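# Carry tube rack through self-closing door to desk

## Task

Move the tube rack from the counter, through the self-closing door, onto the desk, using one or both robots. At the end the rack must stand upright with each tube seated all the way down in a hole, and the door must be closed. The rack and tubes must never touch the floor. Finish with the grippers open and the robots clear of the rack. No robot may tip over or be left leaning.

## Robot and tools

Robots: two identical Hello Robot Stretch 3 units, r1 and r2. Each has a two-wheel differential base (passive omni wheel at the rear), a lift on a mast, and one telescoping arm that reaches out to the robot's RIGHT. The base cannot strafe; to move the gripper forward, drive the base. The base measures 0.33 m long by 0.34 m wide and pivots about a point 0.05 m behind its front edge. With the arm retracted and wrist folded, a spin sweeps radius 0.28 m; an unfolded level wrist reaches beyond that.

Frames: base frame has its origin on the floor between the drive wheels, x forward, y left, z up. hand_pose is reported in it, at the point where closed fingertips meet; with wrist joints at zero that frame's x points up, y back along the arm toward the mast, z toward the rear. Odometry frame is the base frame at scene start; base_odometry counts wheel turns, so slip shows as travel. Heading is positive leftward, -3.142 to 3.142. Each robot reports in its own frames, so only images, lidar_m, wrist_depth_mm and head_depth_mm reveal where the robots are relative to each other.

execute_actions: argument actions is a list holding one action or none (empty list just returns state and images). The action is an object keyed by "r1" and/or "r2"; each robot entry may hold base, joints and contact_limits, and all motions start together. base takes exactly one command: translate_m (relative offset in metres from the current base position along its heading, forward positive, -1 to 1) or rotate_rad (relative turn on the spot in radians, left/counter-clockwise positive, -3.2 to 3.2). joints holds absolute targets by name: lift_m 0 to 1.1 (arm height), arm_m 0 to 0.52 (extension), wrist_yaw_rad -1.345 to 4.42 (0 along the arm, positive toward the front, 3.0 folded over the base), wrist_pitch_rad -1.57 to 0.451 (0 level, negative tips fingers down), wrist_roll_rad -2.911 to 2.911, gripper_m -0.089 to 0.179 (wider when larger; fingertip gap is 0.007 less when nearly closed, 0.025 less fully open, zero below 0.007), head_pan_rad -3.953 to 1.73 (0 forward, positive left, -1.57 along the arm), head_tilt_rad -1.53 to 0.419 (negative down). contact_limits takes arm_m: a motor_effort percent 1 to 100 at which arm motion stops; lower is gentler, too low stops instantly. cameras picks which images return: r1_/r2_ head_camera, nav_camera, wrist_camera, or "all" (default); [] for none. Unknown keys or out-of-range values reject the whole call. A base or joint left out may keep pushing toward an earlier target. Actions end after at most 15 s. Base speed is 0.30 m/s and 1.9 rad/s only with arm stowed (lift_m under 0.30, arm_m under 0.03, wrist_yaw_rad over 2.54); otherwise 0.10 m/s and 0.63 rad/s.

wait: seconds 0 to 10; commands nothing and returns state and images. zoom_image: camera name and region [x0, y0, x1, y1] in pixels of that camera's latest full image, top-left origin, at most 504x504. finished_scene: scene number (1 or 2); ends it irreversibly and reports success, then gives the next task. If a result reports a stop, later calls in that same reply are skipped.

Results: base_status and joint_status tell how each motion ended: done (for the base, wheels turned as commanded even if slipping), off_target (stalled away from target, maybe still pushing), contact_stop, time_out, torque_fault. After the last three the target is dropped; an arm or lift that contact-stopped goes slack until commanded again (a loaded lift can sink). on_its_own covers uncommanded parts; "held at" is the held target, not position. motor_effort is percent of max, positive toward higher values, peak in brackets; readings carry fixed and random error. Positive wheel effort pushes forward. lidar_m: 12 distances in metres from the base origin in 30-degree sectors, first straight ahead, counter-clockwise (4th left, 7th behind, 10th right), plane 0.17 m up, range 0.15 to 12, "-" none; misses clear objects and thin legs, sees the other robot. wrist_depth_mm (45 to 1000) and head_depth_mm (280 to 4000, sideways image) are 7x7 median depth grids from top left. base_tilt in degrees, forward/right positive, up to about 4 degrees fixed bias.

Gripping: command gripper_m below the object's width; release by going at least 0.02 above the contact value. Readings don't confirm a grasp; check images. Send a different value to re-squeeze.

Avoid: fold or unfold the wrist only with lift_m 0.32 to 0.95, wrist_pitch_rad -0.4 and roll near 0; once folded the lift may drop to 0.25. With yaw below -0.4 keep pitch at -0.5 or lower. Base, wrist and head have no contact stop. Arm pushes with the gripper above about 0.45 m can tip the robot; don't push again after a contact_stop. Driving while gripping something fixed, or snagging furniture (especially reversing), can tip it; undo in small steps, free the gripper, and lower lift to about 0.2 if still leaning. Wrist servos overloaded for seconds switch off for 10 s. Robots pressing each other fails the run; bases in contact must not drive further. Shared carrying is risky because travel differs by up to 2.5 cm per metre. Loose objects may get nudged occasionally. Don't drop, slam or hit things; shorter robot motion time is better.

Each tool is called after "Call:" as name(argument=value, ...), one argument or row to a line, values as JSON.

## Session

Call:
execute_actions(
  actions=[],
  cameras=["r1_nav_camera","r2_nav_camera"],
)

Scene clock: 0.00 s.
r1.base_odometry: x=+0.000 y=+0.000 heading=+0.000 (m, m, rad; r1's odometry frame)
r1.turned_by_wheels: +0.000 (rad since the last result)
r1.turned_by_imu: +0.000 (rad since the last result)
r1.base_tilt: forward=+0.2 right=+2.0 (deg)
r1.lidar_m: 0.64 0.68 0.74 0.73 0.77 1.11 1.38 1.46 2.20 1.37 0.86 0.66
r1.head_depth_mm: 589 587 586 583 582 580 578 / 591 591 589 586 586 584 582 / 596 594 593 593 589 588 585 / 599 599 596 594 591 591 588 / 605 601 599 598 597 594 592 / 608 606 603 603 598 597 596 / 610 607 606 604 602 601 599
r1.base_status: not commanded
r1.joint_positions: lift_m=+0.342 arm_m=-0.002 wrist_yaw_rad=+3.088 wrist_pitch_rad=-0.536 wrist_roll_rad=+0.013 gripper_m=+0.037 head_pan_rad=+0.016 head_tilt_rad=+0.003
r1.joint_status: not commanded
r1.motor_effort: left_wheel=-1 right_wheel=+0 lift_m=+36 arm_m=+0 wrist_yaw_rad=+0 wrist_pitch_rad=+6 wrist_roll_rad=+1 gripper_m=-1 head_pan_rad=+0 head_tilt_rad=+1 (%)
r1.hand_pose: x=-0.0101 y=+0.0644 z=+0.3291 quat_wxyz=(+0.207, +0.691, +0.168, +0.672) (m; r1's base frame)
r1.wrist_depth_mm: 730 732 727 718 711 720 695 / 822 794 809 805 798 795 762 / 862 860 - 860 858 882 751 / 722 710 717 726 748 754 709 / 596 602 607 619 613 610 624 / 514 530 - - 529 524 521 / 456 - - - 457 455 461
r2.base_odometry: x=+0.000 y=+0.000 heading=+0.000 (m, m, rad; r2's odometry frame)
r2.turned_by_wheels: +0.000 (rad since the last result)
r2.turned_by_imu: +0.000 (rad since the last result)
r2.base_tilt: forward=+1.4 right=-1.4 (deg)
r2.lidar_m: 1.73 1.77 1.14 1.08 1.11 0.93 0.88 0.90 1.17 2.07 2.11 1.85
r2.head_depth_mm: 1671 1689 1703 1708 1703 1727 1735 / 1666 1680 1677 1700 1703 1710 1718 / 1664 1669 1681 1682 1688 1690 1711 / 1654 1659 1660 1675 1687 1702 1697 / 1646 1656 1659 1669 1675 1688 1691 / 1643 1646 1646 1662 1664 1683 1686 / 1628 1638 1643 1655 1655 1675 1676
r2.base_status: not commanded
r2.joint_positions: lift_m=+0.518 arm_m=+0.000 wrist_yaw_rad=+3.078 wrist_pitch_rad=-0.606 wrist_roll_rad=+0.016 gripper_m=+0.037 head_pan_rad=-0.010 head_tilt_rad=-0.002
r2.joint_status: not commanded
r2.motor_effort: left_wheel=+0 right_wheel=+0 lift_m=+24 arm_m=+0 wrist_yaw_rad=+0 wrist_pitch_rad=+3 wrist_roll_rad=+1 gripper_m=+0 head_pan_rad=-1 head_tilt_rad=+1 (%)
r2.hand_pose: x=-0.0088 y=+0.0513 z=+0.4908 quat_wxyz=(+0.234, +0.686, +0.188, +0.662) (m; r2's base frame)
r2.wrist_depth_mm: - - - - - - - / - - - - - - - / - - - - - 980 965 / 885 890 877 863 854 856 832 / 783 772 769 759 763 740 730 / 691 680 687 682 637 665 648 / 620 618 - - 596 593 583
pictures: r1_nav_camera (sideways: a quarter turn counterclockwise sets it upright), r2_nav_camera (sideways: a quarter turn counterclockwise sets it upright)
Images, in order (width x height): r1_nav_camera 672x504, r2_nav_camera 672x504.

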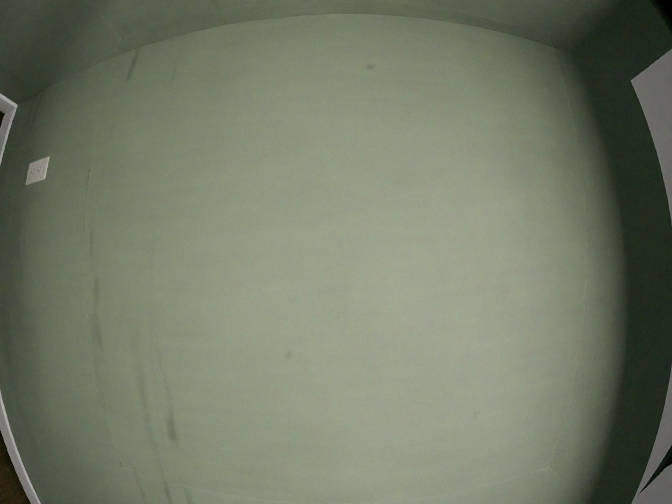

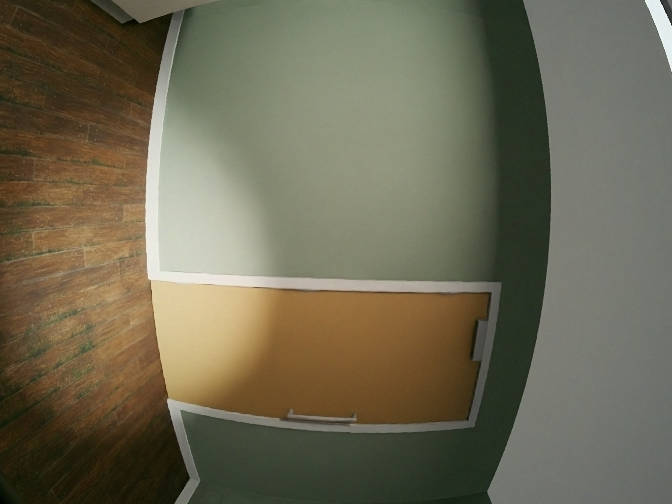

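Call:
execute_actions(
  actions=[
    {"r1":{"base":{"rotate_rad":-2.4},"joints":{"head_tilt_rad":-0.3,"lift_m":0.25}},"r2":{"base":{"rotate_rad":1.3},"joints":{"head_tilt_rad":-0.4}}},
  ],
  cameras=["r1_nav_camera","r2_nav_camera"],
)

Scene clock: 3.40 s.
r1.base_odometry: x=+0.000 y=+0.000 heading=-2.400 (m, m, rad; r1's odometry frame)
r1.turned_by_wheels: -2.400 (rad since the last result)
r1.turned_by_imu: -2.365 (rad since the last result)
r1.base_tilt: forward=+0.1 right=+2.0 (deg)
r1.lidar_m: 1.64 3.02 1.21 0.73 0.64 0.65 0.77 0.73 0.73 0.86 1.38 1.38
r1.head_depth_mm: 1294 1329 1392 1449 1515 1575 1475 / 1406 1457 1528 1598 1682 1735 1474 / 1540 1611 1695 1771 1881 1862 1469 / 1776 1894 1980 2117 2226 1896 1475 / 1971 2123 2265 2421 2487 1883 1473 / 2183 2322 2518 2663 2666 1879 1465 / 2517 2699 2927 3082 2639 1877 1463
r1.base_status: done
r1.joint_positions: lift_m=+0.250 arm_m=-0.002 wrist_yaw_rad=+3.088 wrist_pitch_rad=-0.537 wrist_roll_rad=+0.013 gripper_m=+0.037 head_pan_rad=+0.016 head_tilt_rad=-0.297
r1.joint_status: all done
r1.motor_effort: left_wheel=+2(9) right_wheel=-4(10) lift_m=+28(29) arm_m=+0(0) wrist_yaw_rad=+0(0) wrist_pitch_rad=+6(7) wrist_roll_rad=+0(1) gripper_m=+1(0) head_pan_rad=+0(0) head_tilt_rad=-1(23) (%)
r1.hand_pose: x=-0.0101 y=+0.0642 z=+0.2371 quat_wxyz=(+0.207, +0.690, +0.168, +0.672) (m; r1's base frame)
r1.wrist_depth_mm: 488 551 756 901 - - - / 521 602 832 907 983 - - / 545 656 - 737 733 741 749 / 551 573 573 586 587 587 586 / 474 516 - - 489 489 492 / - - - - 422 418 419 / - - - - 365 365 367
r2.base_odometry: x=+0.000 y=+0.000 heading=+1.300 (m, m, rad; r2's odometry frame)
r2.turned_by_wheels: +1.300 (rad since the last result)
r2.turned_by_imu: +1.316 (rad since the last result)
r2.base_tilt: forward=+1.4 right=-1.4 (deg)
r2.lidar_m: 1.09 1.08 1.07 0.88 0.88 0.97 1.55 2.07 2.13 1.74 1.73 1.31
r2.head_depth_mm: 1629 1768 1781 1314 1451 1609 1398 / 1579 1707 1752 1270 1405 1568 1403 / 1529 1648 1695 1226 1340 1484 1389 / 1480 1589 1659 1187 1285 1426 1386 / 1436 1547 1608 1152 1236 1358 1379 / 1398 1499 1557 1104 1200 1306 1372 / 1357 1452 1509 1082 1154 1257 1371
r2.base_status: done
r2.joint_positions: lift_m=+0.518 arm_m=+0.000 wrist_yaw_rad=+3.078 wrist_pitch_rad=-0.606 wrist_roll_rad=+0.016 gripper_m=+0.037 head_pan_rad=-0.010 head_tilt_rad=-0.395
r2.joint_status: all done
r2.motor_effort: left_wheel=-3(5) right_wheel=+5(9) lift_m=+24(24) arm_m=+0(0) wrist_yaw_rad=+1(0) wrist_pitch_rad=+3(3) wrist_roll_rad=+0(0) gripper_m=+0(0) head_pan_rad=-1(0) head_tilt_rad=-3(25) (%)
r2.hand_pose: x=-0.0088 y=+0.0513 z=+0.4908 quat_wxyz=(+0.234, +0.686, +0.188, +0.662) (m; r2's base frame)
r2.wrist_depth_mm: 729 782 889 955 - - - / 796 871 - - - - - / 885 955 - - - 980 980 / 904 882 877 870 877 841 840 / 785 779 757 750 758 738 736 / 684 686 680 686 648 671 651 / 614 616 - - 602 591 590
pictures: r1_nav_camera (sideways: a quarter turn counterclockwise sets it upright), r2_nav_camera (sideways: a quarter turn counterclockwise sets it upright)
Images, in order (width x height): r1_nav_camera 672x504, r2_nav_camera 672x504.

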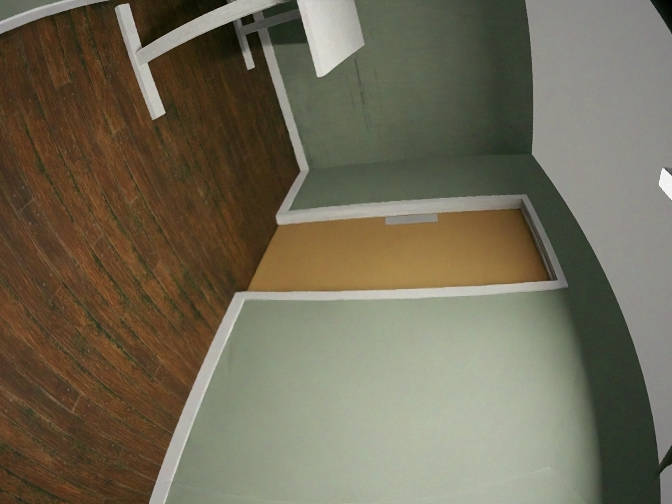

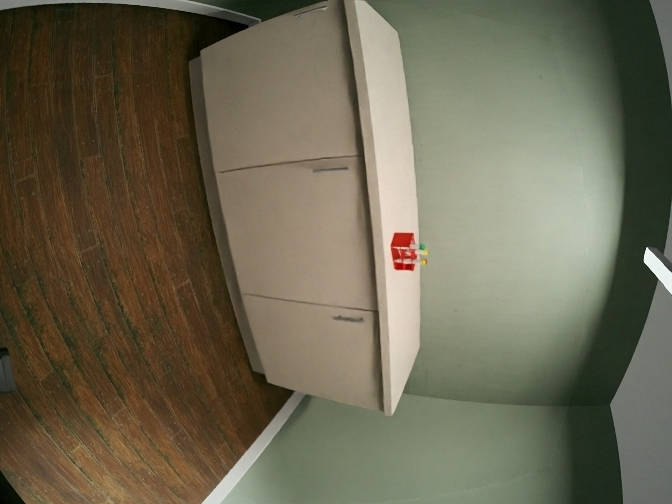

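Call:
execute_actions(
  actions=[
    {"r1":{"base":{"rotate_rad":0.6}},"r2":{"base":{"rotate_rad":0.5},"joints":{"lift_m":1.0}}},
  ],
  cameras=[],
)

Call:
execute_actions(
  actions=[
    {"r1":{"base":{"translate_m":1.0}},"r2":{"base":{"translate_m":0.55},"joints":{"wrist_yaw_rad":0,"wrist_pitch_rad":0,"gripper_m":0.179}}},
  ],
  cameras=[],
)

Call:
execute_actions(
  actions=[
    {"r1":{"base":{"translate_m":0.6}},"r2":{"base":{"rotate_rad":1.571},"joints":{"head_pan_rad":-1.57,"head_tilt_rad":-0.5}}},
  ],
  cameras=[],
)

Call:
execute_actions(
  actions=[
    {"r1":{"base":{"rotate_rad":-1.2}},"r2":{"base":{"translate_m":-0.65}}},
  ],
  cameras=["r1_nav_camera","r2_head_camera","r2_wrist_camera"],
)

Scene clock: 9.87 s.
r1.base_odometry: x=+0.000 y=+0.000 heading=-1.800 (m, m, rad; r1's odometry frame)
r1.turned_by_wheels: +0.600 (rad since the last result)
r1.turned_by_imu: +0.591 (rad since the last result)
r1.base_tilt: forward=+0.2 right=+1.9 (deg)
r1.lidar_m: 2.61 1.09 0.71 0.64 0.65 0.79 0.73 0.73 0.91 1.38 1.39 1.72
r1.head_depth_mm: 2531 2588 2641 2621 2542 1886 1477 / 2688 2868 3076 3185 2669 1898 1476 / 2675 2824 2978 3148 2689 1893 1475 / 2596 2744 2917 3063 2649 1892 1472 / 2574 2700 2835 1774 2660 1890 1461 / 2536 2688 2763 1759 2624 1807 1462 / 2483 2612 2743 1366 1412 1743 1454
r1.base_status: done
r1.joint_positions: lift_m=+0.250 arm_m=-0.002 wrist_yaw_rad=+3.088 wrist_pitch_rad=-0.537 wrist_roll_rad=+0.013 gripper_m=+0.037 head_pan_rad=+0.016 head_tilt_rad=-0.297
r1.joint_status: not commanded
r1.motor_effort: left_wheel=-3(8) right_wheel=+4(10) lift_m=+28(29) arm_m=+0(0) wrist_yaw_rad=+0(0) wrist_pitch_rad=+6(6) wrist_roll_rad=+0(1) gripper_m=+0(1) head_pan_rad=+0(0) head_tilt_rad=-2(2) (%)
r1.hand_pose: x=-0.0101 y=+0.0642 z=+0.2371 quat_wxyz=(+0.207, +0.690, +0.168, +0.672) (m; r1's base frame)
r1.wrist_depth_mm: 561 581 623 660 690 741 790 / 612 646 693 716 779 806 877 / 657 672 - 726 731 741 744 / 567 570 574 584 588 589 594 / 475 506 - - 486 489 492 / - - - - 422 416 416 / - - - - 367 365 368
r2.base_odometry: x=+0.000 y=+0.000 heading=+1.800 (m, m, rad; r2's odometry frame)
r2.turned_by_wheels: +0.500 (rad since the last result)
r2.turned_by_imu: +0.505 (rad since the last result)
r2.base_tilt: forward=+1.4 right=-1.4 (deg)
r2.lidar_m: 1.08 1.10 0.88 0.88 0.96 1.49 2.07 2.14 1.75 1.73 1.33 1.09
r2.head_depth_mm: 1364 1453 1526 1085 1152 1262 1363 / 1389 1480 1554 1111 1177 1292 1389 / 1412 1509 1569 1122 1211 1329 1390 / 1446 1537 1604 1151 1242 1367 1390 / 1469 1566 1642 1182 1277 1403 1383 / 1493 1599 1697 1200 1309 1530 1376 / 1510 1604 1706 1709 1859 1687 1373
r2.base_status: done
r2.joint_positions: lift_m=+1.000 arm_m=+0.000 wrist_yaw_rad=+3.078 wrist_pitch_rad=-0.607 wrist_roll_rad=+0.016 gripper_m=+0.037 head_pan_rad=-0.010 head_tilt_rad=-0.395
r2.joint_status: all done
r2.motor_effort: left_wheel=-3(7) right_wheel=+5(10) lift_m=+26(30) arm_m=+0(0) wrist_yaw_rad=+1(1) wrist_pitch_rad=+3(3) wrist_roll_rad=+0(0) gripper_m=+0(0) head_pan_rad=-1(0) head_tilt_rad=-2(3) (%)
r2.hand_pose: x=-0.0088 y=+0.0512 z=+0.9727 quat_wxyz=(+0.234, +0.686, +0.188, +0.662) (m; r2's base frame)
r2.wrist_depth_mm: - 985 925 917 884 855 826 / - - - - 962 951 915 / - - - - - - - / - - - - - - - / - - - - - - - / - - - - - - - / - - - - - - -
pictures: none
No camera images: the call's "cameras" was empty. Leave "cameras" out to get every camera's image.

Scene clock: 16.30 s.
r1.base_odometry: x=-0.227 y=-0.974 heading=-1.800 (m, m, rad; r1's odometry frame)
r1.turned_by_wheels: +0.000 (rad since the last result)
r1.turned_by_imu: -0.005 (rad since the last result)
r1.base_tilt: forward=+0.3 right=+2.0 (deg)
r1.lidar_m: 2.05 1.34 0.50 0.79 0.80 0.99 1.71 1.72 1.34 1.23 1.24 1.62
r1.head_depth_mm: 1862 1971 2080 2218 2280 1902 1471 / 1841 1929 2049 2188 2288 1906 1468 / 1788 1880 2020 2128 2278 1902 1465 / 1780 1854 1970 2097 2238 1912 1467 / 1734 1843 1952 2034 2174 1825 1420 / 1707 1803 1904 1235 733 519 403 / 1672 1752 1848 1237 730 518 400
r1.base_status: done
r1.joint_positions: lift_m=+0.250 arm_m=-0.002 wrist_yaw_rad=+3.088 wrist_pitch_rad=-0.537 wrist_roll_rad=+0.013 gripper_m=+0.037 head_pan_rad=+0.016 head_tilt_rad=-0.297
r1.joint_status: not commanded
r1.motor_effort: left_wheel=-3(6) right_wheel=+4(13) lift_m=+28(28) arm_m=+0(0) wrist_yaw_rad=+0(0) wrist_pitch_rad=+6(6) wrist_roll_rad=+0(0) gripper_m=-1(0) head_pan_rad=+0(0) head_tilt_rad=-2(1) (%)
r1.hand_pose: x=-0.0101 y=+0.0642 z=+0.2371 quat_wxyz=(+0.207, +0.690, +0.168, +0.672) (m; r1's base frame)
r1.wrist_depth_mm: 688 709 748 788 850 847 960 / 741 788 842 869 896 513 952 / 713 718 - 724 697 567 737 / 572 578 573 582 592 558 590 / 474 510 - - 487 482 459 / - - - - 426 421 396 / - - - - 364 367 359
r2.base_odometry: x=-0.125 y=+0.536 heading=+1.799 (m, m, rad; r2's odometry frame)
r2.turned_by_wheels: +0.000 (rad since the last result)
r2.turned_by_imu: +0.000 (rad since the last result)
r2.base_tilt: forward=+1.4 right=-1.4 (deg)
r2.lidar_m: 0.54 0.60 0.80 0.79 0.87 1.35 2.61 2.26 1.83 1.32 0.67 0.55
r2.head_depth_mm: 914 978 1052 996 690 588 659 / 931 995 1069 988 688 617 683 / 946 1016 1089 979 684 636 706 / 967 1036 1116 977 681 653 726 / 983 1056 1140 968 677 674 754 / 1004 1079 1163 962 674 696 778 / 1022 1101 1196 1015 672 716 807
r2.base_status: done
r2.joint_positions: lift_m=+1.000 arm_m=+0.000 wrist_yaw_rad=+0.002 wrist_pitch_rad=-0.025 wrist_roll_rad=+0.016 gripper_m=+0.179 head_pan_rad=-0.010 head_tilt_rad=-0.395
r2.joint_status: all done
r2.motor_effort: left_wheel=-3(3) right_wheel=+5(12) lift_m=+26(26) arm_m=+0(0) wrist_yaw_rad=-2(3) wrist_pitch_rad=+7(7) wrist_roll_rad=+0(1) gripper_m=+0(99) head_pan_rad=-1(1) head_tilt_rad=-2(3) (%)
r2.hand_pose: x=-0.0210 y=-0.4008 z=+1.1081 quat_wxyz=(+0.702, +0.010, -0.712, -0.009) (m; r2's base frame)
r2.wrist_depth_mm: - - - - - - - / - - - - - - - / - - - - - - - / - - - - - - - / 728 806 - - - - - / 536 802 - - - - - / 555 695 - - - - -
pictures: none
No camera images: the call's "cameras" was empty. Leave "cameras" out to get every camera's image.

Scene clock: 20.93 s.
r1.base_odometry: x=-0.362 y=-1.558 heading=-1.800 (m, m, rad; r1's odometry frame)
r1.turned_by_wheels: +0.000 (rad since the last result)
r1.turned_by_imu: +0.997 (rad since the last result)
r1.base_tilt: forward=+0.3 right=+1.8 (deg)
r1.lidar_m: 0.93 0.37 0.83 1.00 1.89 2.07 1.33 1.18 1.26 1.46 1.69 1.31
r1.head_depth_mm: 1304 1401 1532 1234 732 519 402 / 1149 1235 1329 1227 727 518 402 / 1036 1100 1173 1189 728 516 401 / 939 991 1055 1084 724 517 400 / 857 903 954 990 723 515 400 / 789 828 869 914 721 514 399 / 734 765 802 839 720 514 398
r1.base_status: translate_m off_target (by the wheels' count: +0.5995 of +0.6000)
r1.joint_positions: lift_m=+0.250 arm_m=-0.002 wrist_yaw_rad=+3.088 wrist_pitch_rad=-0.539 wrist_roll_rad=+0.013 gripper_m=+0.037 head_pan_rad=+0.011 head_tilt_rad=-0.304
r1.joint_status: not commanded
r1.on_its_own: left_wheel is at rest, and its effort (+47) is outside its rest range (-18 to +18); right_wheel is at rest, and its effort (+61) is outside its rest range (-18 to +18)
r1.motor_effort: left_wheel=+47(66) right_wheel=+61(100) lift_m=+36(39) arm_m=+0(0) wrist_yaw_rad=+0(2) wrist_pitch_rad=+7(8) wrist_roll_rad=+0(0) gripper_m=-1(1) head_pan_rad=+2(2) head_tilt_rad=+2(4) (%)
r1.hand_pose: x=-0.0101 y=+0.0640 z=+0.2365 quat_wxyz=(+0.208, +0.691, +0.169, +0.672) (m; r1's base frame)
r1.wrist_depth_mm: - - - - 918 759 637 / 943 945 954 964 908 794 669 / 716 717 - 722 733 732 347 / 571 574 580 584 580 587 360 / 476 512 - - 486 470 457 / - - - - 426 379 409 / - - - - 353 334 367
r2.base_odometry: x=-0.125 y=+0.536 heading=-2.913 (m, m, rad; r2's odometry frame)
r2.turned_by_wheels: +1.571 (rad since the last result)
r2.turned_by_imu: +1.590 (rad since the last result)
r2.base_tilt: forward=+1.4 right=-1.4 (deg)
r2.lidar_m: 0.80 0.87 1.34 2.60 2.27 1.83 1.34 0.67 0.55 0.54 0.59 0.80
r2.head_depth_mm: 914 990 1062 892 645 - - / 932 1012 1076 885 - - - / 950 1032 1098 883 - - - / 970 1056 1116 811 638 752 864 / 989 1078 1135 830 680 769 897 / 1011 1108 1170 783 697 799 940 / 1031 1128 1242 780 720 831 981
r2.base_status: done
r2.joint_positions: lift_m=+1.000 arm_m=+0.000 wrist_yaw_rad=+0.001 wrist_pitch_rad=-0.025 wrist_roll_rad=+0.016 gripper_m=+0.179 head_pan_rad=-1.563 head_tilt_rad=-0.494
r2.joint_status: all done
r2.motor_effort: left_wheel=-3(7) right_wheel=+4(8) lift_m=+26(26) arm_m=+0(0) wrist_yaw_rad=+0(2) wrist_pitch_rad=+7(7) wrist_roll_rad=+0(0) gripper_m=+0(0) head_pan_rad=-3(29) head_tilt_rad=-3(12) (%)
r2.hand_pose: x=-0.0212 y=-0.4008 z=+1.1081 quat_wxyz=(+0.702, +0.009, -0.712, -0.009) (m; r2's base frame)
r2.wrist_depth_mm: 779 929 898 845 803 782 749 / 770 950 911 885 840 811 762 / 791 - 964 919 867 818 790 / 790 - 983 939 898 847 814 / 786 947 701 688 690 684 718 / 749 485 505 496 487 489 - / 411 397 393 387 385 385 368
pictures: none
No camera images: the call's "cameras" was empty. Leave "cameras" out to get every camera's image.

Scene clock: 28.37 s.
r1.base_odometry: x=-0.362 y=-1.558 heading=-2.999 (m, m, rad; r1's odometry frame)
r1.turned_by_wheels: -1.199 (rad since the last result)
r1.turned_by_imu: -0.868 (rad since the last result)
r1.base_tilt: forward=+0.0 right=+1.8 (deg)
r1.lidar_m: 1.75 1.23 0.40 0.39 0.87 1.17 2.01 1.71 1.23 1.16 1.29 1.63
r1.head_depth_mm: 1502 1580 1667 1782 1893 1882 1467 / 1496 1573 1668 1769 1887 1890 1458 / 1488 1579 1658 1761 1869 1888 1460 / 1476 1554 1662 1760 1852 1876 1467 / 1475 1562 1647 1357 827 1674 1414 / 1463 1545 1640 1218 727 519 400 / 1467 1542 1637 1218 724 515 400
r1.base_status: done
r1.joint_positions: lift_m=+0.250 arm_m=-0.002 wrist_yaw_rad=+3.088 wrist_pitch_rad=-0.539 wrist_roll_rad=+0.013 gripper_m=+0.037 head_pan_rad=+0.011 head_tilt_rad=-0.302
r1.joint_status: not commanded
r1.motor_effort: left_wheel=+17(63) right_wheel=+0(49) lift_m=+37(37) arm_m=+0(0) wrist_yaw_rad=+1(0) wrist_pitch_rad=+7(7) wrist_roll_rad=+0(0) gripper_m=+0(0) head_pan_rad=+2(1) head_tilt_rad=+1(2) (%)
r1.hand_pose: x=-0.0101 y=+0.0640 z=+0.2365 quat_wxyz=(+0.208, +0.691, +0.169, +0.672) (m; r1's base frame)
r1.wrist_depth_mm: 789 782 820 826 836 869 899 / 857 856 889 904 918 934 956 / 715 699 - 690 701 732 741 / 571 576 571 562 561 586 590 / 478 509 - - 472 491 491 / - - - - 404 417 419 / - - - - 330 363 367
r2.base_odometry: x=+0.508 y=+0.683 heading=-2.913 (m, m, rad; r2's odometry frame)
r2.turned_by_wheels: +0.000 (rad since the last result)
r2.turned_by_imu: -0.002 (rad since the last result)
r2.base_tilt: forward=+1.4 right=-1.4 (deg)
r2.lidar_m: 1.43 1.57 2.42 2.70 1.47 1.19 1.18 0.55 0.44 0.44 0.48 0.76
r2.head_depth_mm: 838 905 988 891 644 - - / 854 927 997 885 - - - / 870 945 1019 884 - - - / 887 964 1043 651 597 597 687 / 903 986 1052 689 578 610 712 / 922 1008 1078 783 587 634 745 / 941 1031 1095 780 585 661 780
r2.base_status: done
r2.joint_positions: lift_m=+1.000 arm_m=+0.000 wrist_yaw_rad=+0.001 wrist_pitch_rad=-0.025 wrist_roll_rad=+0.016 gripper_m=+0.179 head_pan_rad=-1.563 head_tilt_rad=-0.494
r2.joint_status: not commanded
r2.motor_effort: left_wheel=-3(6) right_wheel=+4(5) lift_m=+26(26) arm_m=+0(0) wrist_yaw_rad=-2(1) wrist_pitch_rad=+7(7) wrist_roll_rad=+0(1) gripper_m=+0(0) head_pan_rad=-2(2) head_tilt_rad=-3(3) (%)
r2.hand_pose: x=-0.0212 y=-0.4008 z=+1.1081 quat_wxyz=(+0.702, +0.009, -0.712, -0.009) (m; r2's base frame)
r2.wrist_depth_mm: 880 840 803 753 734 694 661 / 935 871 830 794 758 711 682 / 983 909 859 810 780 738 709 / - 932 904 835 808 761 728 / 722 739 698 693 687 673 742 / 541 481 341 365 494 491 - / 380 393 356 357 384 385 368
pictures: r1_nav_camera (sideways: a quarter turn counterclockwise sets it upright), r2_head_camera (sideways: a quarter turn clockwise sets it upright), r2_wrist_camera
Images, in order (width x height): r1_nav_camera 672x504, r2_head_camera 896x504, r2_wrist_camera 644x364.

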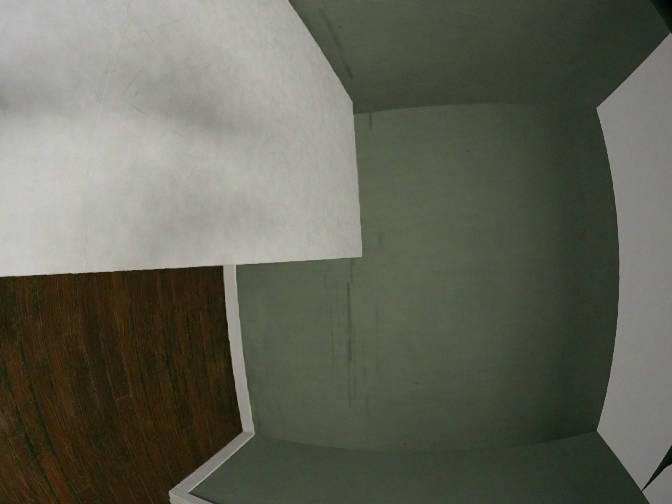

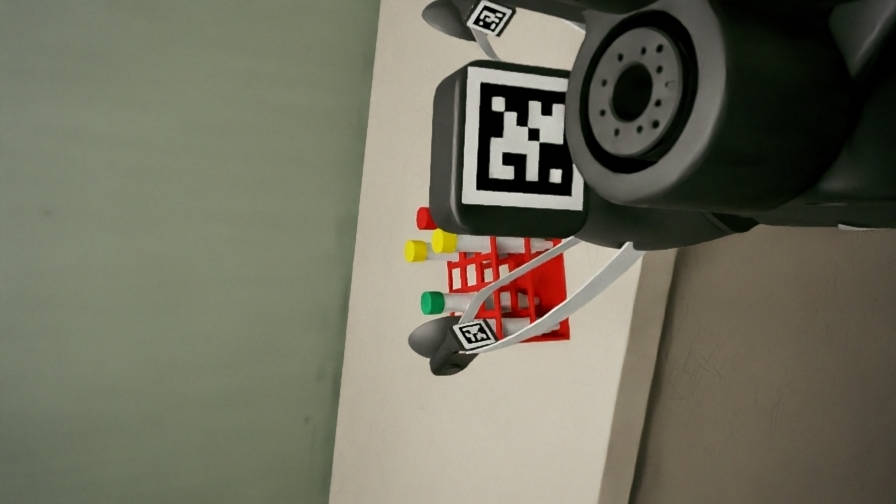

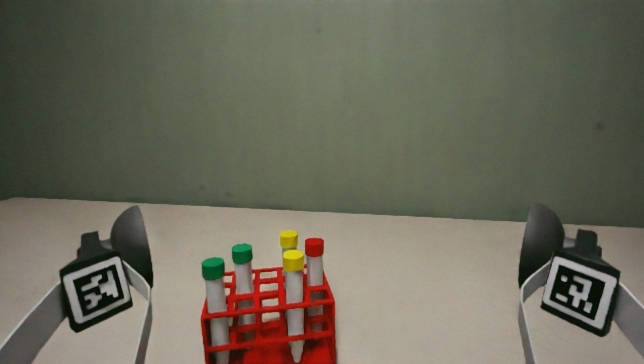

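Call:
execute_actions(
  actions=[
    {"r1":{"base":{"translate_m":-0.3}},"r2":{"base":{"translate_m":0.06},"joints":{"lift_m":0.93}}},
  ],
  cameras=["r2_wrist_camera"],
)

Call:
execute_actions(
  actions=[
    {"r1":{"base":{"rotate_rad":-1.3}},"r2":{"joints":{"arm_m":0.1}}},
  ],
  cameras=["r2_wrist_camera","r1_nav_camera"],
)

Scene clock: 32.03 s.
r1.base_odometry: x=-0.066 y=-1.515 heading=-2.999 (m, m, rad; r1's odometry frame)
r1.turned_by_wheels: +0.000 (rad since the last result)
r1.turned_by_imu: +0.001 (rad since the last result)
r1.base_tilt: forward=+0.1 right=+2.1 (deg)
r1.lidar_m: 1.65 0.54 0.53 0.84 0.86 1.17 1.72 1.72 1.23 1.18 1.21 1.69
r1.head_depth_mm: 1761 1869 1975 2092 2224 1887 1470 / 1754 1848 1962 2099 2211 1870 1471 / 1742 1837 1938 2070 2204 1889 1467 / 1740 1831 1947 2068 2186 1878 1465 / 1744 1814 1932 1350 822 590 1374 / 1721 1824 1925 1222 723 515 399 / 1715 1802 1918 1207 721 514 399
r1.base_status: done
r1.joint_positions: lift_m=+0.250 arm_m=-0.002 wrist_yaw_rad=+3.088 wrist_pitch_rad=-0.539 wrist_roll_rad=+0.013 gripper_m=+0.037 head_pan_rad=+0.011 head_tilt_rad=-0.302
r1.joint_status: not commanded
r1.motor_effort: left_wheel=+0(12) right_wheel=-1(9) lift_m=+36(37) arm_m=+0(0) wrist_yaw_rad=+0(0) wrist_pitch_rad=+7(7) wrist_roll_rad=+0(0) gripper_m=+0(1) head_pan_rad=+2(2) head_tilt_rad=+1(1) (%)
r1.hand_pose: x=-0.0101 y=+0.0640 z=+0.2365 quat_wxyz=(+0.208, +0.691, +0.169, +0.672) (m; r1's base frame)
r1.wrist_depth_mm: 780 800 814 834 866 865 440 / 827 861 892 891 908 910 878 / 710 712 - 726 730 587 705 / 565 569 577 571 586 562 588 / 479 510 - - 481 488 459 / - - - - 421 418 397 / - - - - 365 366 362
r2.base_odometry: x=+0.450 y=+0.669 heading=-2.913 (m, m, rad; r2's odometry frame)
r2.turned_by_wheels: +0.000 (rad since the last result)
r2.turned_by_imu: -0.001 (rad since the last result)
r2.base_tilt: forward=+1.3 right=-1.4 (deg)
r2.lidar_m: 1.37 1.50 2.32 2.69 1.53 1.25 1.24 0.56 0.45 0.45 0.49 0.77
r2.head_depth_mm: 843 915 996 805 577 512 - / 861 931 1008 799 607 556 - / 877 953 1030 612 610 - - / 894 970 1041 610 591 602 716 / 911 996 1062 786 569 630 730 / 930 1018 1089 782 587 650 763 / 952 1040 1101 780 606 676 798
r2.base_status: done
r2.joint_positions: lift_m=+0.930 arm_m=+0.000 wrist_yaw_rad=+0.001 wrist_pitch_rad=-0.024 wrist_roll_rad=+0.016 gripper_m=+0.179 head_pan_rad=-1.563 head_tilt_rad=-0.494
r2.joint_status: all done
r2.motor_effort: left_wheel=-3(6) right_wheel=+4(10) lift_m=+21(21) arm_m=+0(0) wrist_yaw_rad=+1(1) wrist_pitch_rad=+6(7) wrist_roll_rad=+1(0) gripper_m=+0(1) head_pan_rad=-3(4) head_tilt_rad=-3(3) (%)
r2.hand_pose: x=-0.0212 y=-0.4008 z=+1.0387 quat_wxyz=(+0.702, +0.009, -0.712, -0.008) (m; r2's base frame)
r2.wrist_depth_mm: 915 844 807 765 732 693 673 / 938 873 820 799 753 723 695 / 972 923 873 826 774 752 710 / 904 882 871 819 785 748 734 / 535 549 517 318 471 504 536 / 400 355 368 330 348 363 - / 282 292 289 288 288 286 272
pictures: r2_wrist_camera
Images, in order (width x height): r2_wrist_camera 644x364.

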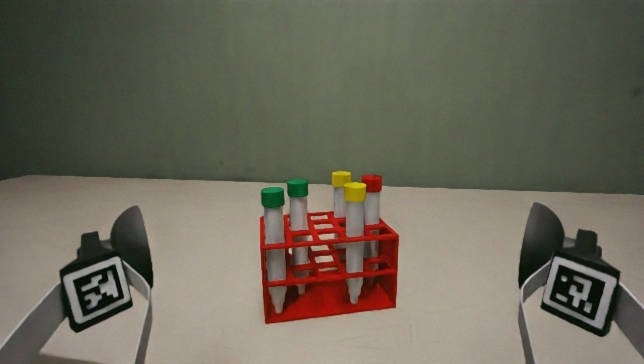

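Scene clock: 34.07 s.
r1.base_odometry: x=-0.066 y=-1.515 heading=+1.984 (m, m, rad; r1's odometry frame)
r1.turned_by_wheels: -1.300 (rad since the last result)
r1.turned_by_imu: -1.281 (rad since the last result)
r1.base_tilt: forward=+0.3 right=+1.8 (deg)
r1.lidar_m: 1.18 1.45 2.05 1.65 0.97 0.84 0.84 0.97 1.68 1.71 1.37 1.18
r1.head_depth_mm: 948 997 1054 1106 1178 1242 1327 / 968 1025 1074 1138 1208 1284 1371 / 996 1045 1109 1165 1249 1327 1397 / 1011 1073 1133 1203 1286 1374 1418 / 1109 1175 1240 1319 1410 1512 1455 / 1136 1202 1274 1369 1451 1577 1457 / 1175 1235 1313 1413 1503 1613 1460
r1.base_status: done
r1.joint_positions: lift_m=+0.250 arm_m=-0.002 wrist_yaw_rad=+3.088 wrist_pitch_rad=-0.539 wrist_roll_rad=+0.013 gripper_m=+0.037 head_pan_rad=+0.011 head_tilt_rad=-0.302
r1.joint_status: not commanded
r1.motor_effort: left_wheel=+2(7) right_wheel=-5(11) lift_m=+37(37) arm_m=+0(0) wrist_yaw_rad=+0(1) wrist_pitch_rad=+7(7) wrist_roll_rad=+0(0) gripper_m=+1(0) head_pan_rad=+1(2) head_tilt_rad=+1(1) (%)
r1.hand_pose: x=-0.0101 y=+0.0639 z=+0.2365 quat_wxyz=(+0.208, +0.691, +0.169, +0.672) (m; r1's base frame)
r1.wrist_depth_mm: 772 462 - - - - - / 799 519 961 956 993 975 983 / 650 592 - 720 724 733 741 / 572 568 557 555 583 581 590 / 480 510 - - 486 488 490 / - - - - 426 418 418 / - - - - 363 365 365
r2.base_odometry: x=+0.450 y=+0.669 heading=-2.913 (m, m, rad; r2's odometry frame)
r2.turned_by_wheels: +0.000 (rad since the last result)
r2.turned_by_imu: +0.000 (rad since the last result)
r2.base_tilt: forward=+1.4 right=-1.3 (deg)
r2.lidar_m: 1.38 1.51 2.32 2.69 1.54 1.24 1.24 0.56 0.45 0.45 0.49 0.77
r2.head_depth_mm: 844 916 995 844 - - 651 / 860 931 1008 839 - - 665 / 877 952 1032 813 - - 694 / 895 975 1042 707 577 607 703 / 911 995 1058 825 590 625 732 / 931 1019 1087 785 588 650 762 / 950 1040 1101 782 605 675 799
r2.base_status: not commanded
r2.joint_positions: lift_m=+0.930 arm_m=+0.100 wrist_yaw_rad=+0.001 wrist_pitch_rad=-0.024 wrist_roll_rad=+0.016 gripper_m=+0.179 head_pan_rad=-1.563 head_tilt_rad=-0.494
r2.joint_status: all done
r2.motor_effort: left_wheel=-3(3) right_wheel=+4(4) lift_m=+21(21) arm_m=+4(5) wrist_yaw_rad=-2(3) wrist_pitch_rad=+7(7) wrist_roll_rad=+0(1) gripper_m=+1(0) head_pan_rad=-2(2) head_tilt_rad=-3(3) (%)
r2.hand_pose: x=-0.0213 y=-0.5002 z=+1.0387 quat_wxyz=(+0.702, +0.009, -0.712, -0.008) (m; r2's base frame)
r2.wrist_depth_mm: 792 742 711 680 650 620 591 / 829 784 735 695 664 634 607 / 847 800 777 715 686 657 632 / 871 828 779 749 709 673 643 / 529 547 478 261 463 503 540 / 399 354 227 227 253 363 - / 280 290 219 239 259 284 270
pictures: r1_nav_camera (sideways: a quarter turn counterclockwise sets it upright), r2_wrist_camera
Images, in order (width x height): r1_nav_camera 672x504, r2_wrist_camera 644x364.

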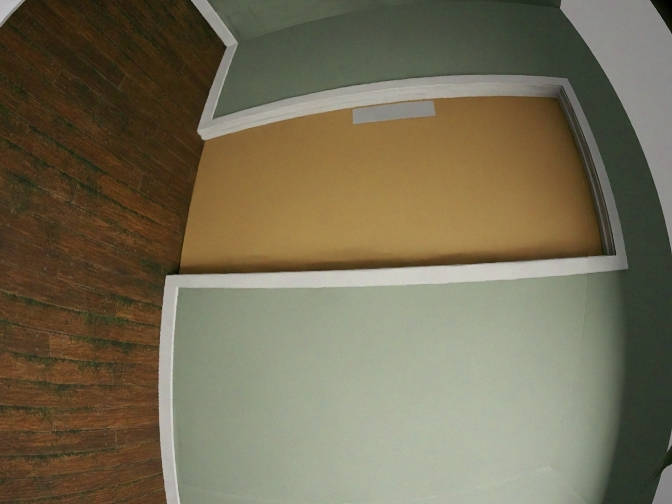

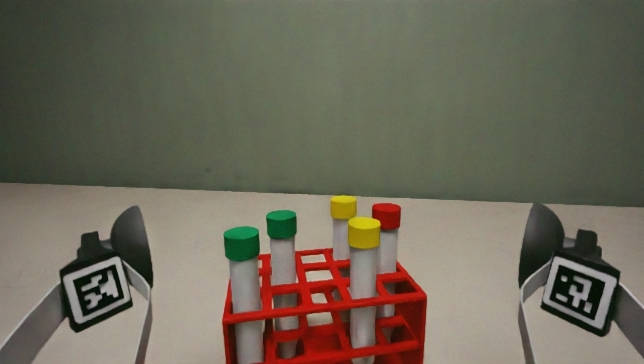

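Call:
execute_actions(
  actions=[
    {"r1":{"base":{"rotate_rad":0.42}},"r2":{"joints":{"lift_m":0.88}}},
  ],
  cameras=[],
)

Call:
execute_actions(
  actions=[
    {"r1":{"base":{"translate_m":0.7}},"r2":{"joints":{"arm_m":0.155}}},
  ],
  cameras=["r2_wrist_camera","r1_nav_camera"],
)

Scene clock: 36.13 s.
r1.base_odometry: x=-0.066 y=-1.515 heading=+2.404 (m, m, rad; r1's odometry frame)
r1.turned_by_wheels: +0.420 (rad since the last result)
r1.turned_by_imu: +0.414 (rad since the last result)
r1.base_tilt: forward=+0.2 right=+2.1 (deg)
r1.lidar_m: 1.37 2.01 1.66 0.53 0.84 0.84 0.92 1.42 1.71 1.47 1.19 1.18
r1.head_depth_mm: 1084 1126 1180 1233 1287 1301 1339 / 1153 1208 1266 1327 1402 1471 1466 / 1237 1302 1376 1444 1531 1620 1460 / 1334 1406 1491 1571 1683 1746 1457 / 1431 1506 1589 1698 1800 1868 1462 / 1499 1583 1700 1822 1991 1882 1449 / 1655 1771 1895 2048 2208 1869 1454
r1.base_status: done
r1.joint_positions: lift_m=+0.250 arm_m=-0.002 wrist_yaw_rad=+3.088 wrist_pitch_rad=-0.539 wrist_roll_rad=+0.013 gripper_m=+0.037 head_pan_rad=+0.011 head_tilt_rad=-0.302
r1.joint_status: not commanded
r1.motor_effort: left_wheel=-3(8) right_wheel=+4(12) lift_m=+36(37) arm_m=+0(0) wrist_yaw_rad=+0(1) wrist_pitch_rad=+7(7) wrist_roll_rad=+0(0) gripper_m=+0(1) head_pan_rad=+1(2) head_tilt_rad=+1(1) (%)
r1.hand_pose: x=-0.0101 y=+0.0639 z=+0.2365 quat_wxyz=(+0.208, +0.691, +0.169, +0.672) (m; r1's base frame)
r1.wrist_depth_mm: 654 757 542 - - - - / 674 801 605 957 965 996 - / 674 708 - 654 732 734 743 / 568 574 575 584 552 589 589 / 480 509 - - 484 490 490 / - - - - 423 417 419 / - - - - 364 365 364
r2.base_odometry: x=+0.450 y=+0.669 heading=-2.913 (m, m, rad; r2's odometry frame)
r2.turned_by_wheels: +0.000 (rad since the last result)
r2.turned_by_imu: +0.000 (rad since the last result)
r2.base_tilt: forward=+1.4 right=-1.4 (deg)
r2.lidar_m: 1.37 1.51 2.32 2.69 1.54 1.24 1.24 0.56 0.45 0.45 0.49 0.77
r2.head_depth_mm: 844 914 997 804 619 - - / 857 934 1006 800 608 - - / 876 955 1031 612 - - - / 895 973 1045 611 591 613 706 / 913 993 1062 788 580 627 730 / 928 1018 1088 783 587 649 764 / 952 1039 1104 780 606 675 799
r2.base_status: not commanded
r2.joint_positions: lift_m=+0.880 arm_m=+0.100 wrist_yaw_rad=+0.001 wrist_pitch_rad=-0.024 wrist_roll_rad=+0.016 gripper_m=+0.179 head_pan_rad=-1.563 head_tilt_rad=-0.494
r2.joint_status: all done
r2.motor_effort: left_wheel=-3(3) right_wheel=+4(4) lift_m=+21(19) arm_m=+4(4) wrist_yaw_rad=-2(2) wrist_pitch_rad=+6(6) wrist_roll_rad=+1(1) gripper_m=+0(0) head_pan_rad=-3(4) head_tilt_rad=-3(3) (%)
r2.hand_pose: x=-0.0213 y=-0.5002 z=+0.9887 quat_wxyz=(+0.702, +0.009, -0.712, -0.008) (m; r2's base frame)
r2.wrist_depth_mm: 775 749 716 669 643 627 592 / 826 770 731 705 674 643 606 / 850 800 763 728 684 653 636 / 660 652 510 250 555 608 596 / 394 407 207 223 224 376 401 / 297 264 213 226 240 270 - / 210 217 208 210 213 211 203
pictures: none
No camera images: the call's "cameras" was empty. Leave "cameras" out to get every camera's image.

Scene clock: 40.27 s.
r1.base_odometry: x=-0.584 y=-1.044 heading=+2.404 (m, m, rad; r1's odometry frame)
r1.turned_by_wheels: +0.000 (rad since the last result)
r1.turned_by_imu: -0.003 (rad since the last result)
r1.base_tilt: forward=+0.2 right=+1.7 (deg)
r1.lidar_m: 0.78 1.09 1.61 1.49 1.39 0.92 1.52 2.17 1.61 0.80 0.64 0.71
r1.head_depth_mm: 597 622 651 683 716 755 798 / 639 669 701 737 777 820 868 / 684 720 757 798 845 899 959 / 739 778 823 869 930 994 1065 / 800 849 897 956 1030 1104 1188 / 824 867 914 973 1035 1116 1213 / 866 926 994 1082 1182 1291 1370
r1.base_status: done
r1.joint_positions: lift_m=+0.250 arm_m=-0.002 wrist_yaw_rad=+3.088 wrist_pitch_rad=-0.539 wrist_roll_rad=+0.013 gripper_m=+0.037 head_pan_rad=+0.011 head_tilt_rad=-0.302
r1.joint_status: not commanded
r1.motor_effort: left_wheel=-3(7) right_wheel=+4(13) lift_m=+36(36) arm_m=+0(0) wrist_yaw_rad=+0(0) wrist_pitch_rad=+7(7) wrist_roll_rad=+0(1) gripper_m=+0(0) head_pan_rad=+1(2) head_tilt_rad=+1(1) (%)
r1.hand_pose: x=-0.0101 y=+0.0639 z=+0.2365 quat_wxyz=(+0.208, +0.691, +0.169, +0.672) (m; r1's base frame)
r1.wrist_depth_mm: - - - - - - - / 951 958 944 979 977 984 996 / 711 719 - 719 728 733 743 / 569 575 577 581 584 587 589 / 480 510 - - 489 489 488 / - - - - 424 416 419 / - - - - 362 365 368
r2.base_odometry: x=+0.450 y=+0.669 heading=-2.913 (m, m, rad; r2's odometry frame)
r2.turned_by_wheels: +0.000 (rad since the last result)
r2.turned_by_imu: -0.001 (rad since the last result)
r2.base_tilt: forward=+1.4 right=-1.4 (deg)
r2.lidar_m: 1.37 1.50 2.32 2.69 1.53 1.25 1.24 0.56 0.45 0.45 0.49 0.77
r2.head_depth_mm: 844 912 996 803 671 - 632 / 861 931 1008 822 - - 655 / 879 956 1029 607 - - 671 / 895 974 1049 611 575 609 699 / 910 997 1063 827 589 626 730 / 930 1016 1089 785 586 650 764 / 949 1038 1099 780 605 676 796
r2.base_status: not commanded
r2.joint_positions: lift_m=+0.880 arm_m=+0.155 wrist_yaw_rad=+0.001 wrist_pitch_rad=-0.024 wrist_roll_rad=+0.016 gripper_m=+0.179 head_pan_rad=-1.563 head_tilt_rad=-0.494
r2.joint_status: all done
r2.motor_effort: left_wheel=-3(3) right_wheel=+4(4) lift_m=+21(21) arm_m=+4(3) wrist_yaw_rad=-1(0) wrist_pitch_rad=+6(7) wrist_roll_rad=+0(0) gripper_m=+0(0) head_pan_rad=-2(2) head_tilt_rad=-3(3) (%)
r2.hand_pose: x=-0.0213 y=-0.5552 z=+0.9887 quat_wxyz=(+0.702, +0.009, -0.712, -0.008) (m; r2's base frame)
r2.wrist_depth_mm: 740 693 658 618 601 570 550 / 767 728 677 644 610 590 563 / 802 750 714 665 636 602 581 / 674 648 156 501 172 613 589 / 398 391 160 186 174 374 401 / 297 251 138 179 155 257 - / 209 212 149 166 159 212 202
pictures: r1_nav_camera (sideways: a quarter turn counterclockwise sets it upright), r2_wrist_camera
Images, in order (width x height): r1_nav_camera 672x504, r2_wrist_camera 644x364.

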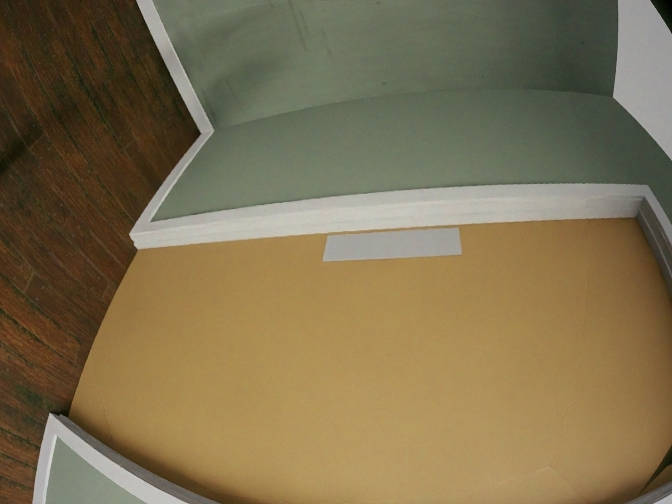

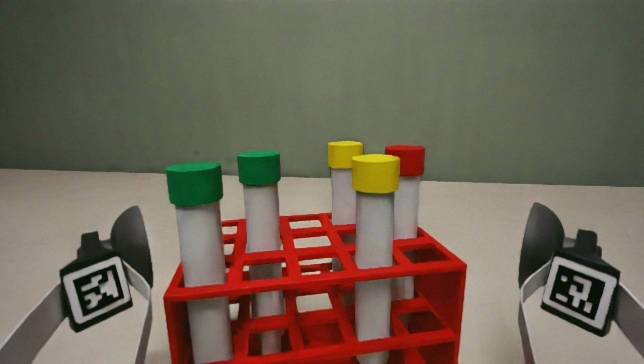

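Call:
execute_actions(
  actions=[
    {"r1":{"base":{"rotate_rad":-0.15}},"r2":{"joints":{"lift_m":0.868,"arm_m":0.17}}},
  ],
  cameras=[],
)

Call:
execute_actions(
  actions=[
    {"r1":{"base":{"translate_m":1.0}},"r2":{"joints":{"gripper_m":0.11}}},
  ],
  cameras=["r2_wrist_camera"],
)

Call:
execute_actions(
  actions=[
    {"r1":{"base":{"translate_m":0.8}},"r2":{"joints":{"lift_m":0.93}}},
  ],
  cameras=["r2_wrist_camera","r2_nav_camera","r1_nav_camera"],
)

Scene clock: 44.10 s.
r1.base_odometry: x=-0.584 y=-1.044 heading=+2.254 (m, m, rad; r1's odometry frame)
r1.turned_by_wheels: -0.150 (rad since the last result)
r1.turned_by_imu: -0.148 (rad since the last result)
r1.base_tilt: forward=+0.2 right=+2.1 (deg)
r1.lidar_m: 0.74 1.00 1.61 1.49 1.43 0.92 1.43 1.96 2.15 0.90 0.66 0.64
r1.head_depth_mm: 570 595 625 655 689 731 773 / 598 626 659 697 733 776 828 / 632 663 699 740 783 833 888 / 664 703 740 790 834 894 966 / 706 750 791 842 900 968 1051 / 751 797 848 906 975 1058 1151 / 803 845 890 939 991 1059 1138
r1.base_status: done
r1.joint_positions: lift_m=+0.250 arm_m=-0.002 wrist_yaw_rad=+3.088 wrist_pitch_rad=-0.539 wrist_roll_rad=+0.013 gripper_m=+0.037 head_pan_rad=+0.011 head_tilt_rad=-0.302
r1.joint_status: not commanded
r1.motor_effort: left_wheel=+3(5) right_wheel=-5(9) lift_m=+36(36) arm_m=+0(0) wrist_yaw_rad=+0(0) wrist_pitch_rad=+7(7) wrist_roll_rad=+0(1) gripper_m=+1(1) head_pan_rad=+1(2) head_tilt_rad=+1(1) (%)
r1.hand_pose: x=-0.0101 y=+0.0639 z=+0.2365 quat_wxyz=(+0.208, +0.691, +0.169, +0.672) (m; r1's base frame)
r1.wrist_depth_mm: - - - - - - - / 948 946 941 967 974 982 992 / 724 718 - 723 730 738 743 / 573 573 579 575 585 583 590 / 475 508 - - 484 488 493 / - - - - 426 420 417 / - - - - 363 365 366
r2.base_odometry: x=+0.450 y=+0.669 heading=-2.913 (m, m, rad; r2's odometry frame)
r2.turned_by_wheels: +0.000 (rad since the last result)
r2.turned_by_imu: -0.001 (rad since the last result)
r2.base_tilt: forward=+1.3 right=-1.4 (deg)
r2.lidar_m: 1.38 1.50 2.32 2.69 1.54 1.24 1.24 0.56 0.45 0.45 0.50 0.77
r2.head_depth_mm: 841 912 998 804 648 - 635 / 858 933 1004 821 - - 653 / 876 952 1029 642 - - 674 / 893 971 1048 608 581 609 700 / 911 990 1064 826 590 626 729 / 931 1018 1086 785 587 650 762 / 951 1039 1096 780 606 676 798
r2.base_status: not commanded
r2.joint_positions: lift_m=+0.868 arm_m=+0.170 wrist_yaw_rad=+0.001 wrist_pitch_rad=-0.024 wrist_roll_rad=+0.016 gripper_m=+0.179 head_pan_rad=-1.563 head_tilt_rad=-0.494
r2.joint_status: all done
r2.motor_effort: left_wheel=-3(3) right_wheel=+4(4) lift_m=+21(18) arm_m=+4(5) wrist_yaw_rad=-1(1) wrist_pitch_rad=+7(6) wrist_roll_rad=+0(0) gripper_m=+0(0) head_pan_rad=-3(3) head_tilt_rad=-3(4) (%)
r2.hand_pose: x=-0.0213 y=-0.5702 z=+0.9767 quat_wxyz=(+0.702, +0.009, -0.712, -0.008) (m; r2's base frame)
r2.wrist_depth_mm: 713 675 649 607 587 558 534 / 751 697 665 633 602 573 551 / 777 733 669 657 614 595 573 / 612 525 148 505 157 554 546 / 365 361 143 173 135 344 364 / 274 122 127 167 156 223 - / 193 191 132 152 146 187 186
pictures: none
No camera images: the call's "cameras" was empty. Leave "cameras" out to get every camera's image.

Scene clock: 49.17 s.
r1.base_odometry: x=-1.215 y=-0.269 heading=+2.255 (m, m, rad; r1's odometry frame)
r1.turned_by_wheels: +0.001 (rad since the last result)
r1.turned_by_imu: -0.682 (rad since the last result)
r1.base_tilt: forward=+0.0 right=+1.9 (deg)
r1.lidar_m: - - 0.15 0.20 0.41 1.56 2.10 1.69 2.60 0.22 0.15 -
r1.head_depth_mm: - - - - - - - / - - - - - - - / - - - - - - - / - - - - - - - / - - - - - - - / - - - - - - - / - - - - - - -
r1.base_status: translate_m off_target (by the wheels' count: +0.9998 of +1.0000)
r1.joint_positions: lift_m=+0.250 arm_m=-0.002 wrist_yaw_rad=+3.088 wrist_pitch_rad=-0.539 wrist_roll_rad=+0.015 gripper_m=+0.037 head_pan_rad=+0.031 head_tilt_rad=-0.264
r1.joint_status: not commanded
r1.on_its_own: left_wheel is at rest, and its effort (+22) is outside its rest range (-18 to +18)
r1.motor_effort: left_wheel=+22(57) right_wheel=+8(100) lift_m=+35(38) arm_m=-1(2) wrist_yaw_rad=+0(43) wrist_pitch_rad=+7(10) wrist_roll_rad=-1(1) gripper_m=-1(0) head_pan_rad=-6(7) head_tilt_rad=-16(17) (%)
r1.hand_pose: x=-0.0102 y=+0.0639 z=+0.2366 quat_wxyz=(+0.208, +0.691, +0.169, +0.671) (m; r1's base frame)
r1.wrist_depth_mm: - - 412 - 186 103 71 / 944 959 452 487 189 104 72 / 702 711 - 550 193 106 72 / 575 575 559 556 195 106 73 / 476 509 - - 178 107 73 / - - - - 162 108 74 / - - - - 203 109 74
r2.base_odometry: x=+0.450 y=+0.669 heading=-2.913 (m, m, rad; r2's odometry frame)
r2.turned_by_wheels: +0.000 (rad since the last result)
r2.turned_by_imu: -0.001 (rad since the last result)
r2.base_tilt: forward=+1.3 right=-1.2 (deg)
r2.lidar_m: 1.37 1.50 2.32 2.69 1.53 1.25 1.24 0.56 0.45 0.45 0.49 0.77
r2.head_depth_mm: 843 914 994 804 645 - 636 / 858 934 1009 764 - - 652 / 878 954 1027 650 - - 674 / 896 973 1045 829 592 608 701 / 912 993 1061 788 590 625 728 / 932 1015 1087 783 586 648 761 / 947 1041 1098 781 605 676 800
r2.base_status: not commanded
r2.joint_positions: lift_m=+0.868 arm_m=+0.170 wrist_yaw_rad=+0.001 wrist_pitch_rad=-0.024 wrist_roll_rad=+0.016 gripper_m=+0.110 head_pan_rad=-1.563 head_tilt_rad=-0.494
r2.joint_status: all done
r2.motor_effort: left_wheel=-3(2) right_wheel=+4(5) lift_m=+21(21) arm_m=+4(4) wrist_yaw_rad=-2(1) wrist_pitch_rad=+6(6) wrist_roll_rad=+0(1) gripper_m=+0(99) head_pan_rad=-3(1) head_tilt_rad=-3(3) (%)
r2.hand_pose: x=-0.0211 y=-0.5702 z=+0.9767 quat_wxyz=(+0.702, +0.009, -0.712, -0.008) (m; r2's base frame)
r2.wrist_depth_mm: 712 672 642 612 587 554 537 / 743 699 672 630 601 578 553 / 794 727 694 225 601 593 571 / 622 600 593 221 220 553 546 / 362 359 187 147 194 356 339 / 258 271 198 152 202 - 247 / 200 199 192 158 191 194 194
pictures: r2_wrist_camera
Images, in order (width x height): r2_wrist_camera 644x364.

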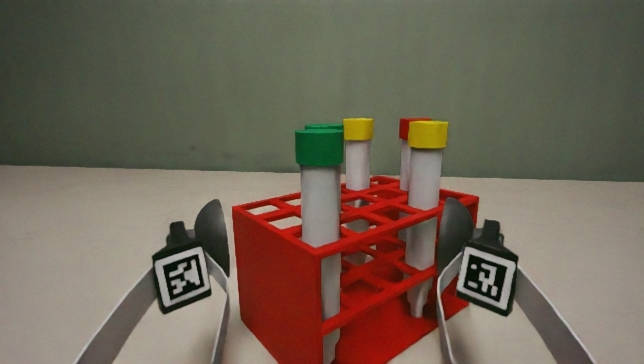

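Scene clock: 53.50 s.
r1.base_odometry: x=-1.721 y=+0.351 heading=+2.255 (m, m, rad; r1's odometry frame)
r1.turned_by_wheels: +0.000 (rad since the last result)
r1.turned_by_imu: -0.804 (rad since the last result)
r1.base_tilt: forward=+0.0 right=+1.8 (deg)
r1.lidar_m: - - 0.15 0.20 1.45 0.75 0.62 2.15 1.94 0.22 0.15 -
r1.head_depth_mm: - - - - - - - / - - - - - - - / - - - - - - - / - - - - - - - / - - - - - - - / - - - - - - - / - - - - - - -
r1.base_status: done
r1.joint_positions: lift_m=+0.250 arm_m=-0.002 wrist_yaw_rad=+3.090 wrist_pitch_rad=-0.539 wrist_roll_rad=+0.017 gripper_m=+0.037 head_pan_rad=+0.031 head_tilt_rad=-0.259
r1.joint_status: not commanded
r1.motor_effort: left_wheel=+13(52) right_wheel=+8(83) lift_m=+36(39) arm_m=+0(1) wrist_yaw_rad=-2(14) wrist_pitch_rad=+7(8) wrist_roll_rad=-1(2) gripper_m=+1(1) head_pan_rad=-7(7) head_tilt_rad=-19(22) (%)
r1.hand_pose: x=-0.0105 y=+0.0640 z=+0.2365 quat_wxyz=(+0.208, +0.692, +0.169, +0.671) (m; r1's base frame)
r1.wrist_depth_mm: - - - - 186 103 71 / 948 946 962 896 190 105 72 / 708 708 - 687 193 106 72 / 570 573 572 552 196 106 73 / 480 507 - - 180 108 73 / - - - - 163 108 74 / - - - - 195 109 74
r2.base_odometry: x=+0.450 y=+0.669 heading=-2.913 (m, m, rad; r2's odometry frame)
r2.turned_by_wheels: +0.000 (rad since the last result)
r2.turned_by_imu: -0.001 (rad since the last result)
r2.base_tilt: forward=+1.4 right=-1.3 (deg)
r2.lidar_m: 1.38 1.50 2.32 1.55 1.53 1.24 1.24 0.56 0.45 0.45 0.49 0.77
r2.head_depth_mm: 845 914 995 894 - 560 624 / 860 931 1006 885 - 578 648 / 878 953 1028 - - 598 673 / 896 971 1043 738 591 605 699 / 911 994 1062 787 589 626 730 / 930 1016 1084 784 588 649 761 / 951 1041 1097 778 606 676 797
r2.base_status: not commanded
r2.joint_positions: lift_m=+0.930 arm_m=+0.170 wrist_yaw_rad=+0.001 wrist_pitch_rad=-0.024 wrist_roll_rad=+0.016 gripper_m=+0.110 head_pan_rad=-1.563 head_tilt_rad=-0.494
r2.joint_status: all done
r2.motor_effort: left_wheel=-3(3) right_wheel=+4(4) lift_m=+27(27) arm_m=+4(4) wrist_yaw_rad=-1(1) wrist_pitch_rad=+6(7) wrist_roll_rad=+0(0) gripper_m=-1(0) head_pan_rad=-3(2) head_tilt_rad=-3(3) (%)
r2.hand_pose: x=-0.0211 y=-0.5702 z=+1.0384 quat_wxyz=(+0.702, +0.009, -0.712, -0.008) (m; r2's base frame)
r2.wrist_depth_mm: 725 683 644 613 587 557 533 / 743 705 668 633 601 572 554 / 778 728 684 651 628 596 571 / 799 751 710 677 652 614 584 / 528 529 517 245 238 517 489 / 377 393 359 202 211 - 356 / 292 291 264 162 211 270 281
pictures: r1_nav_camera (sideways: a quarter turn counterclockwise sets it upright), r2_nav_camera (sideways: a quarter turn counterclockwise sets it upright), r2_wrist_camera
Images, in order (width x height): r1_nav_camera 672x504, r2_nav_camera 672x504, r2_wrist_camera 644x364.

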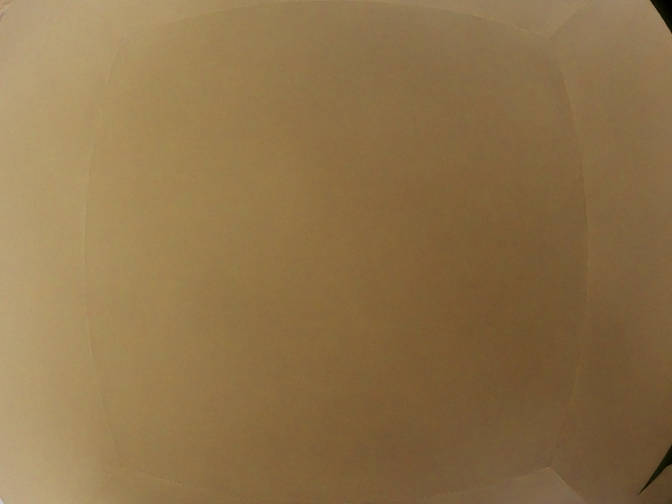

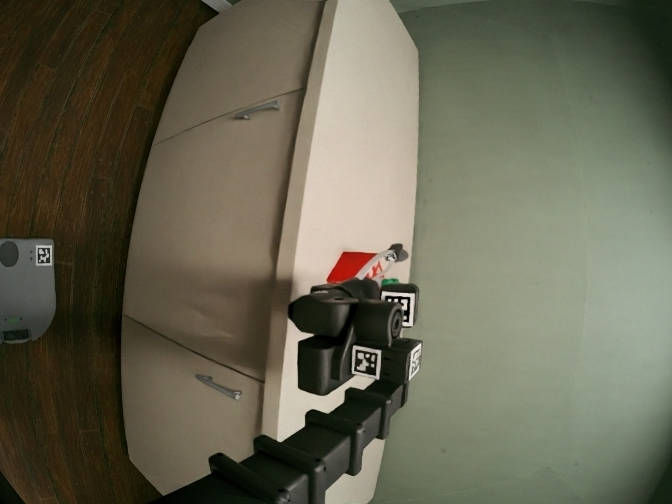

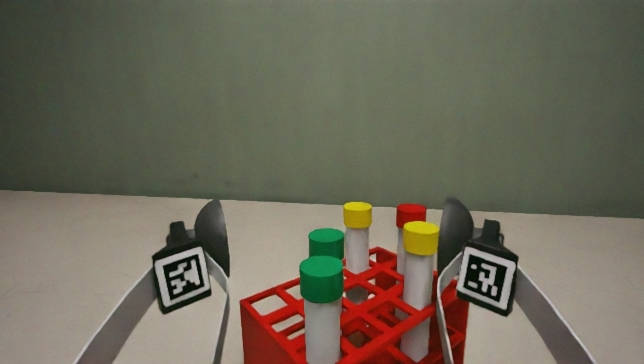

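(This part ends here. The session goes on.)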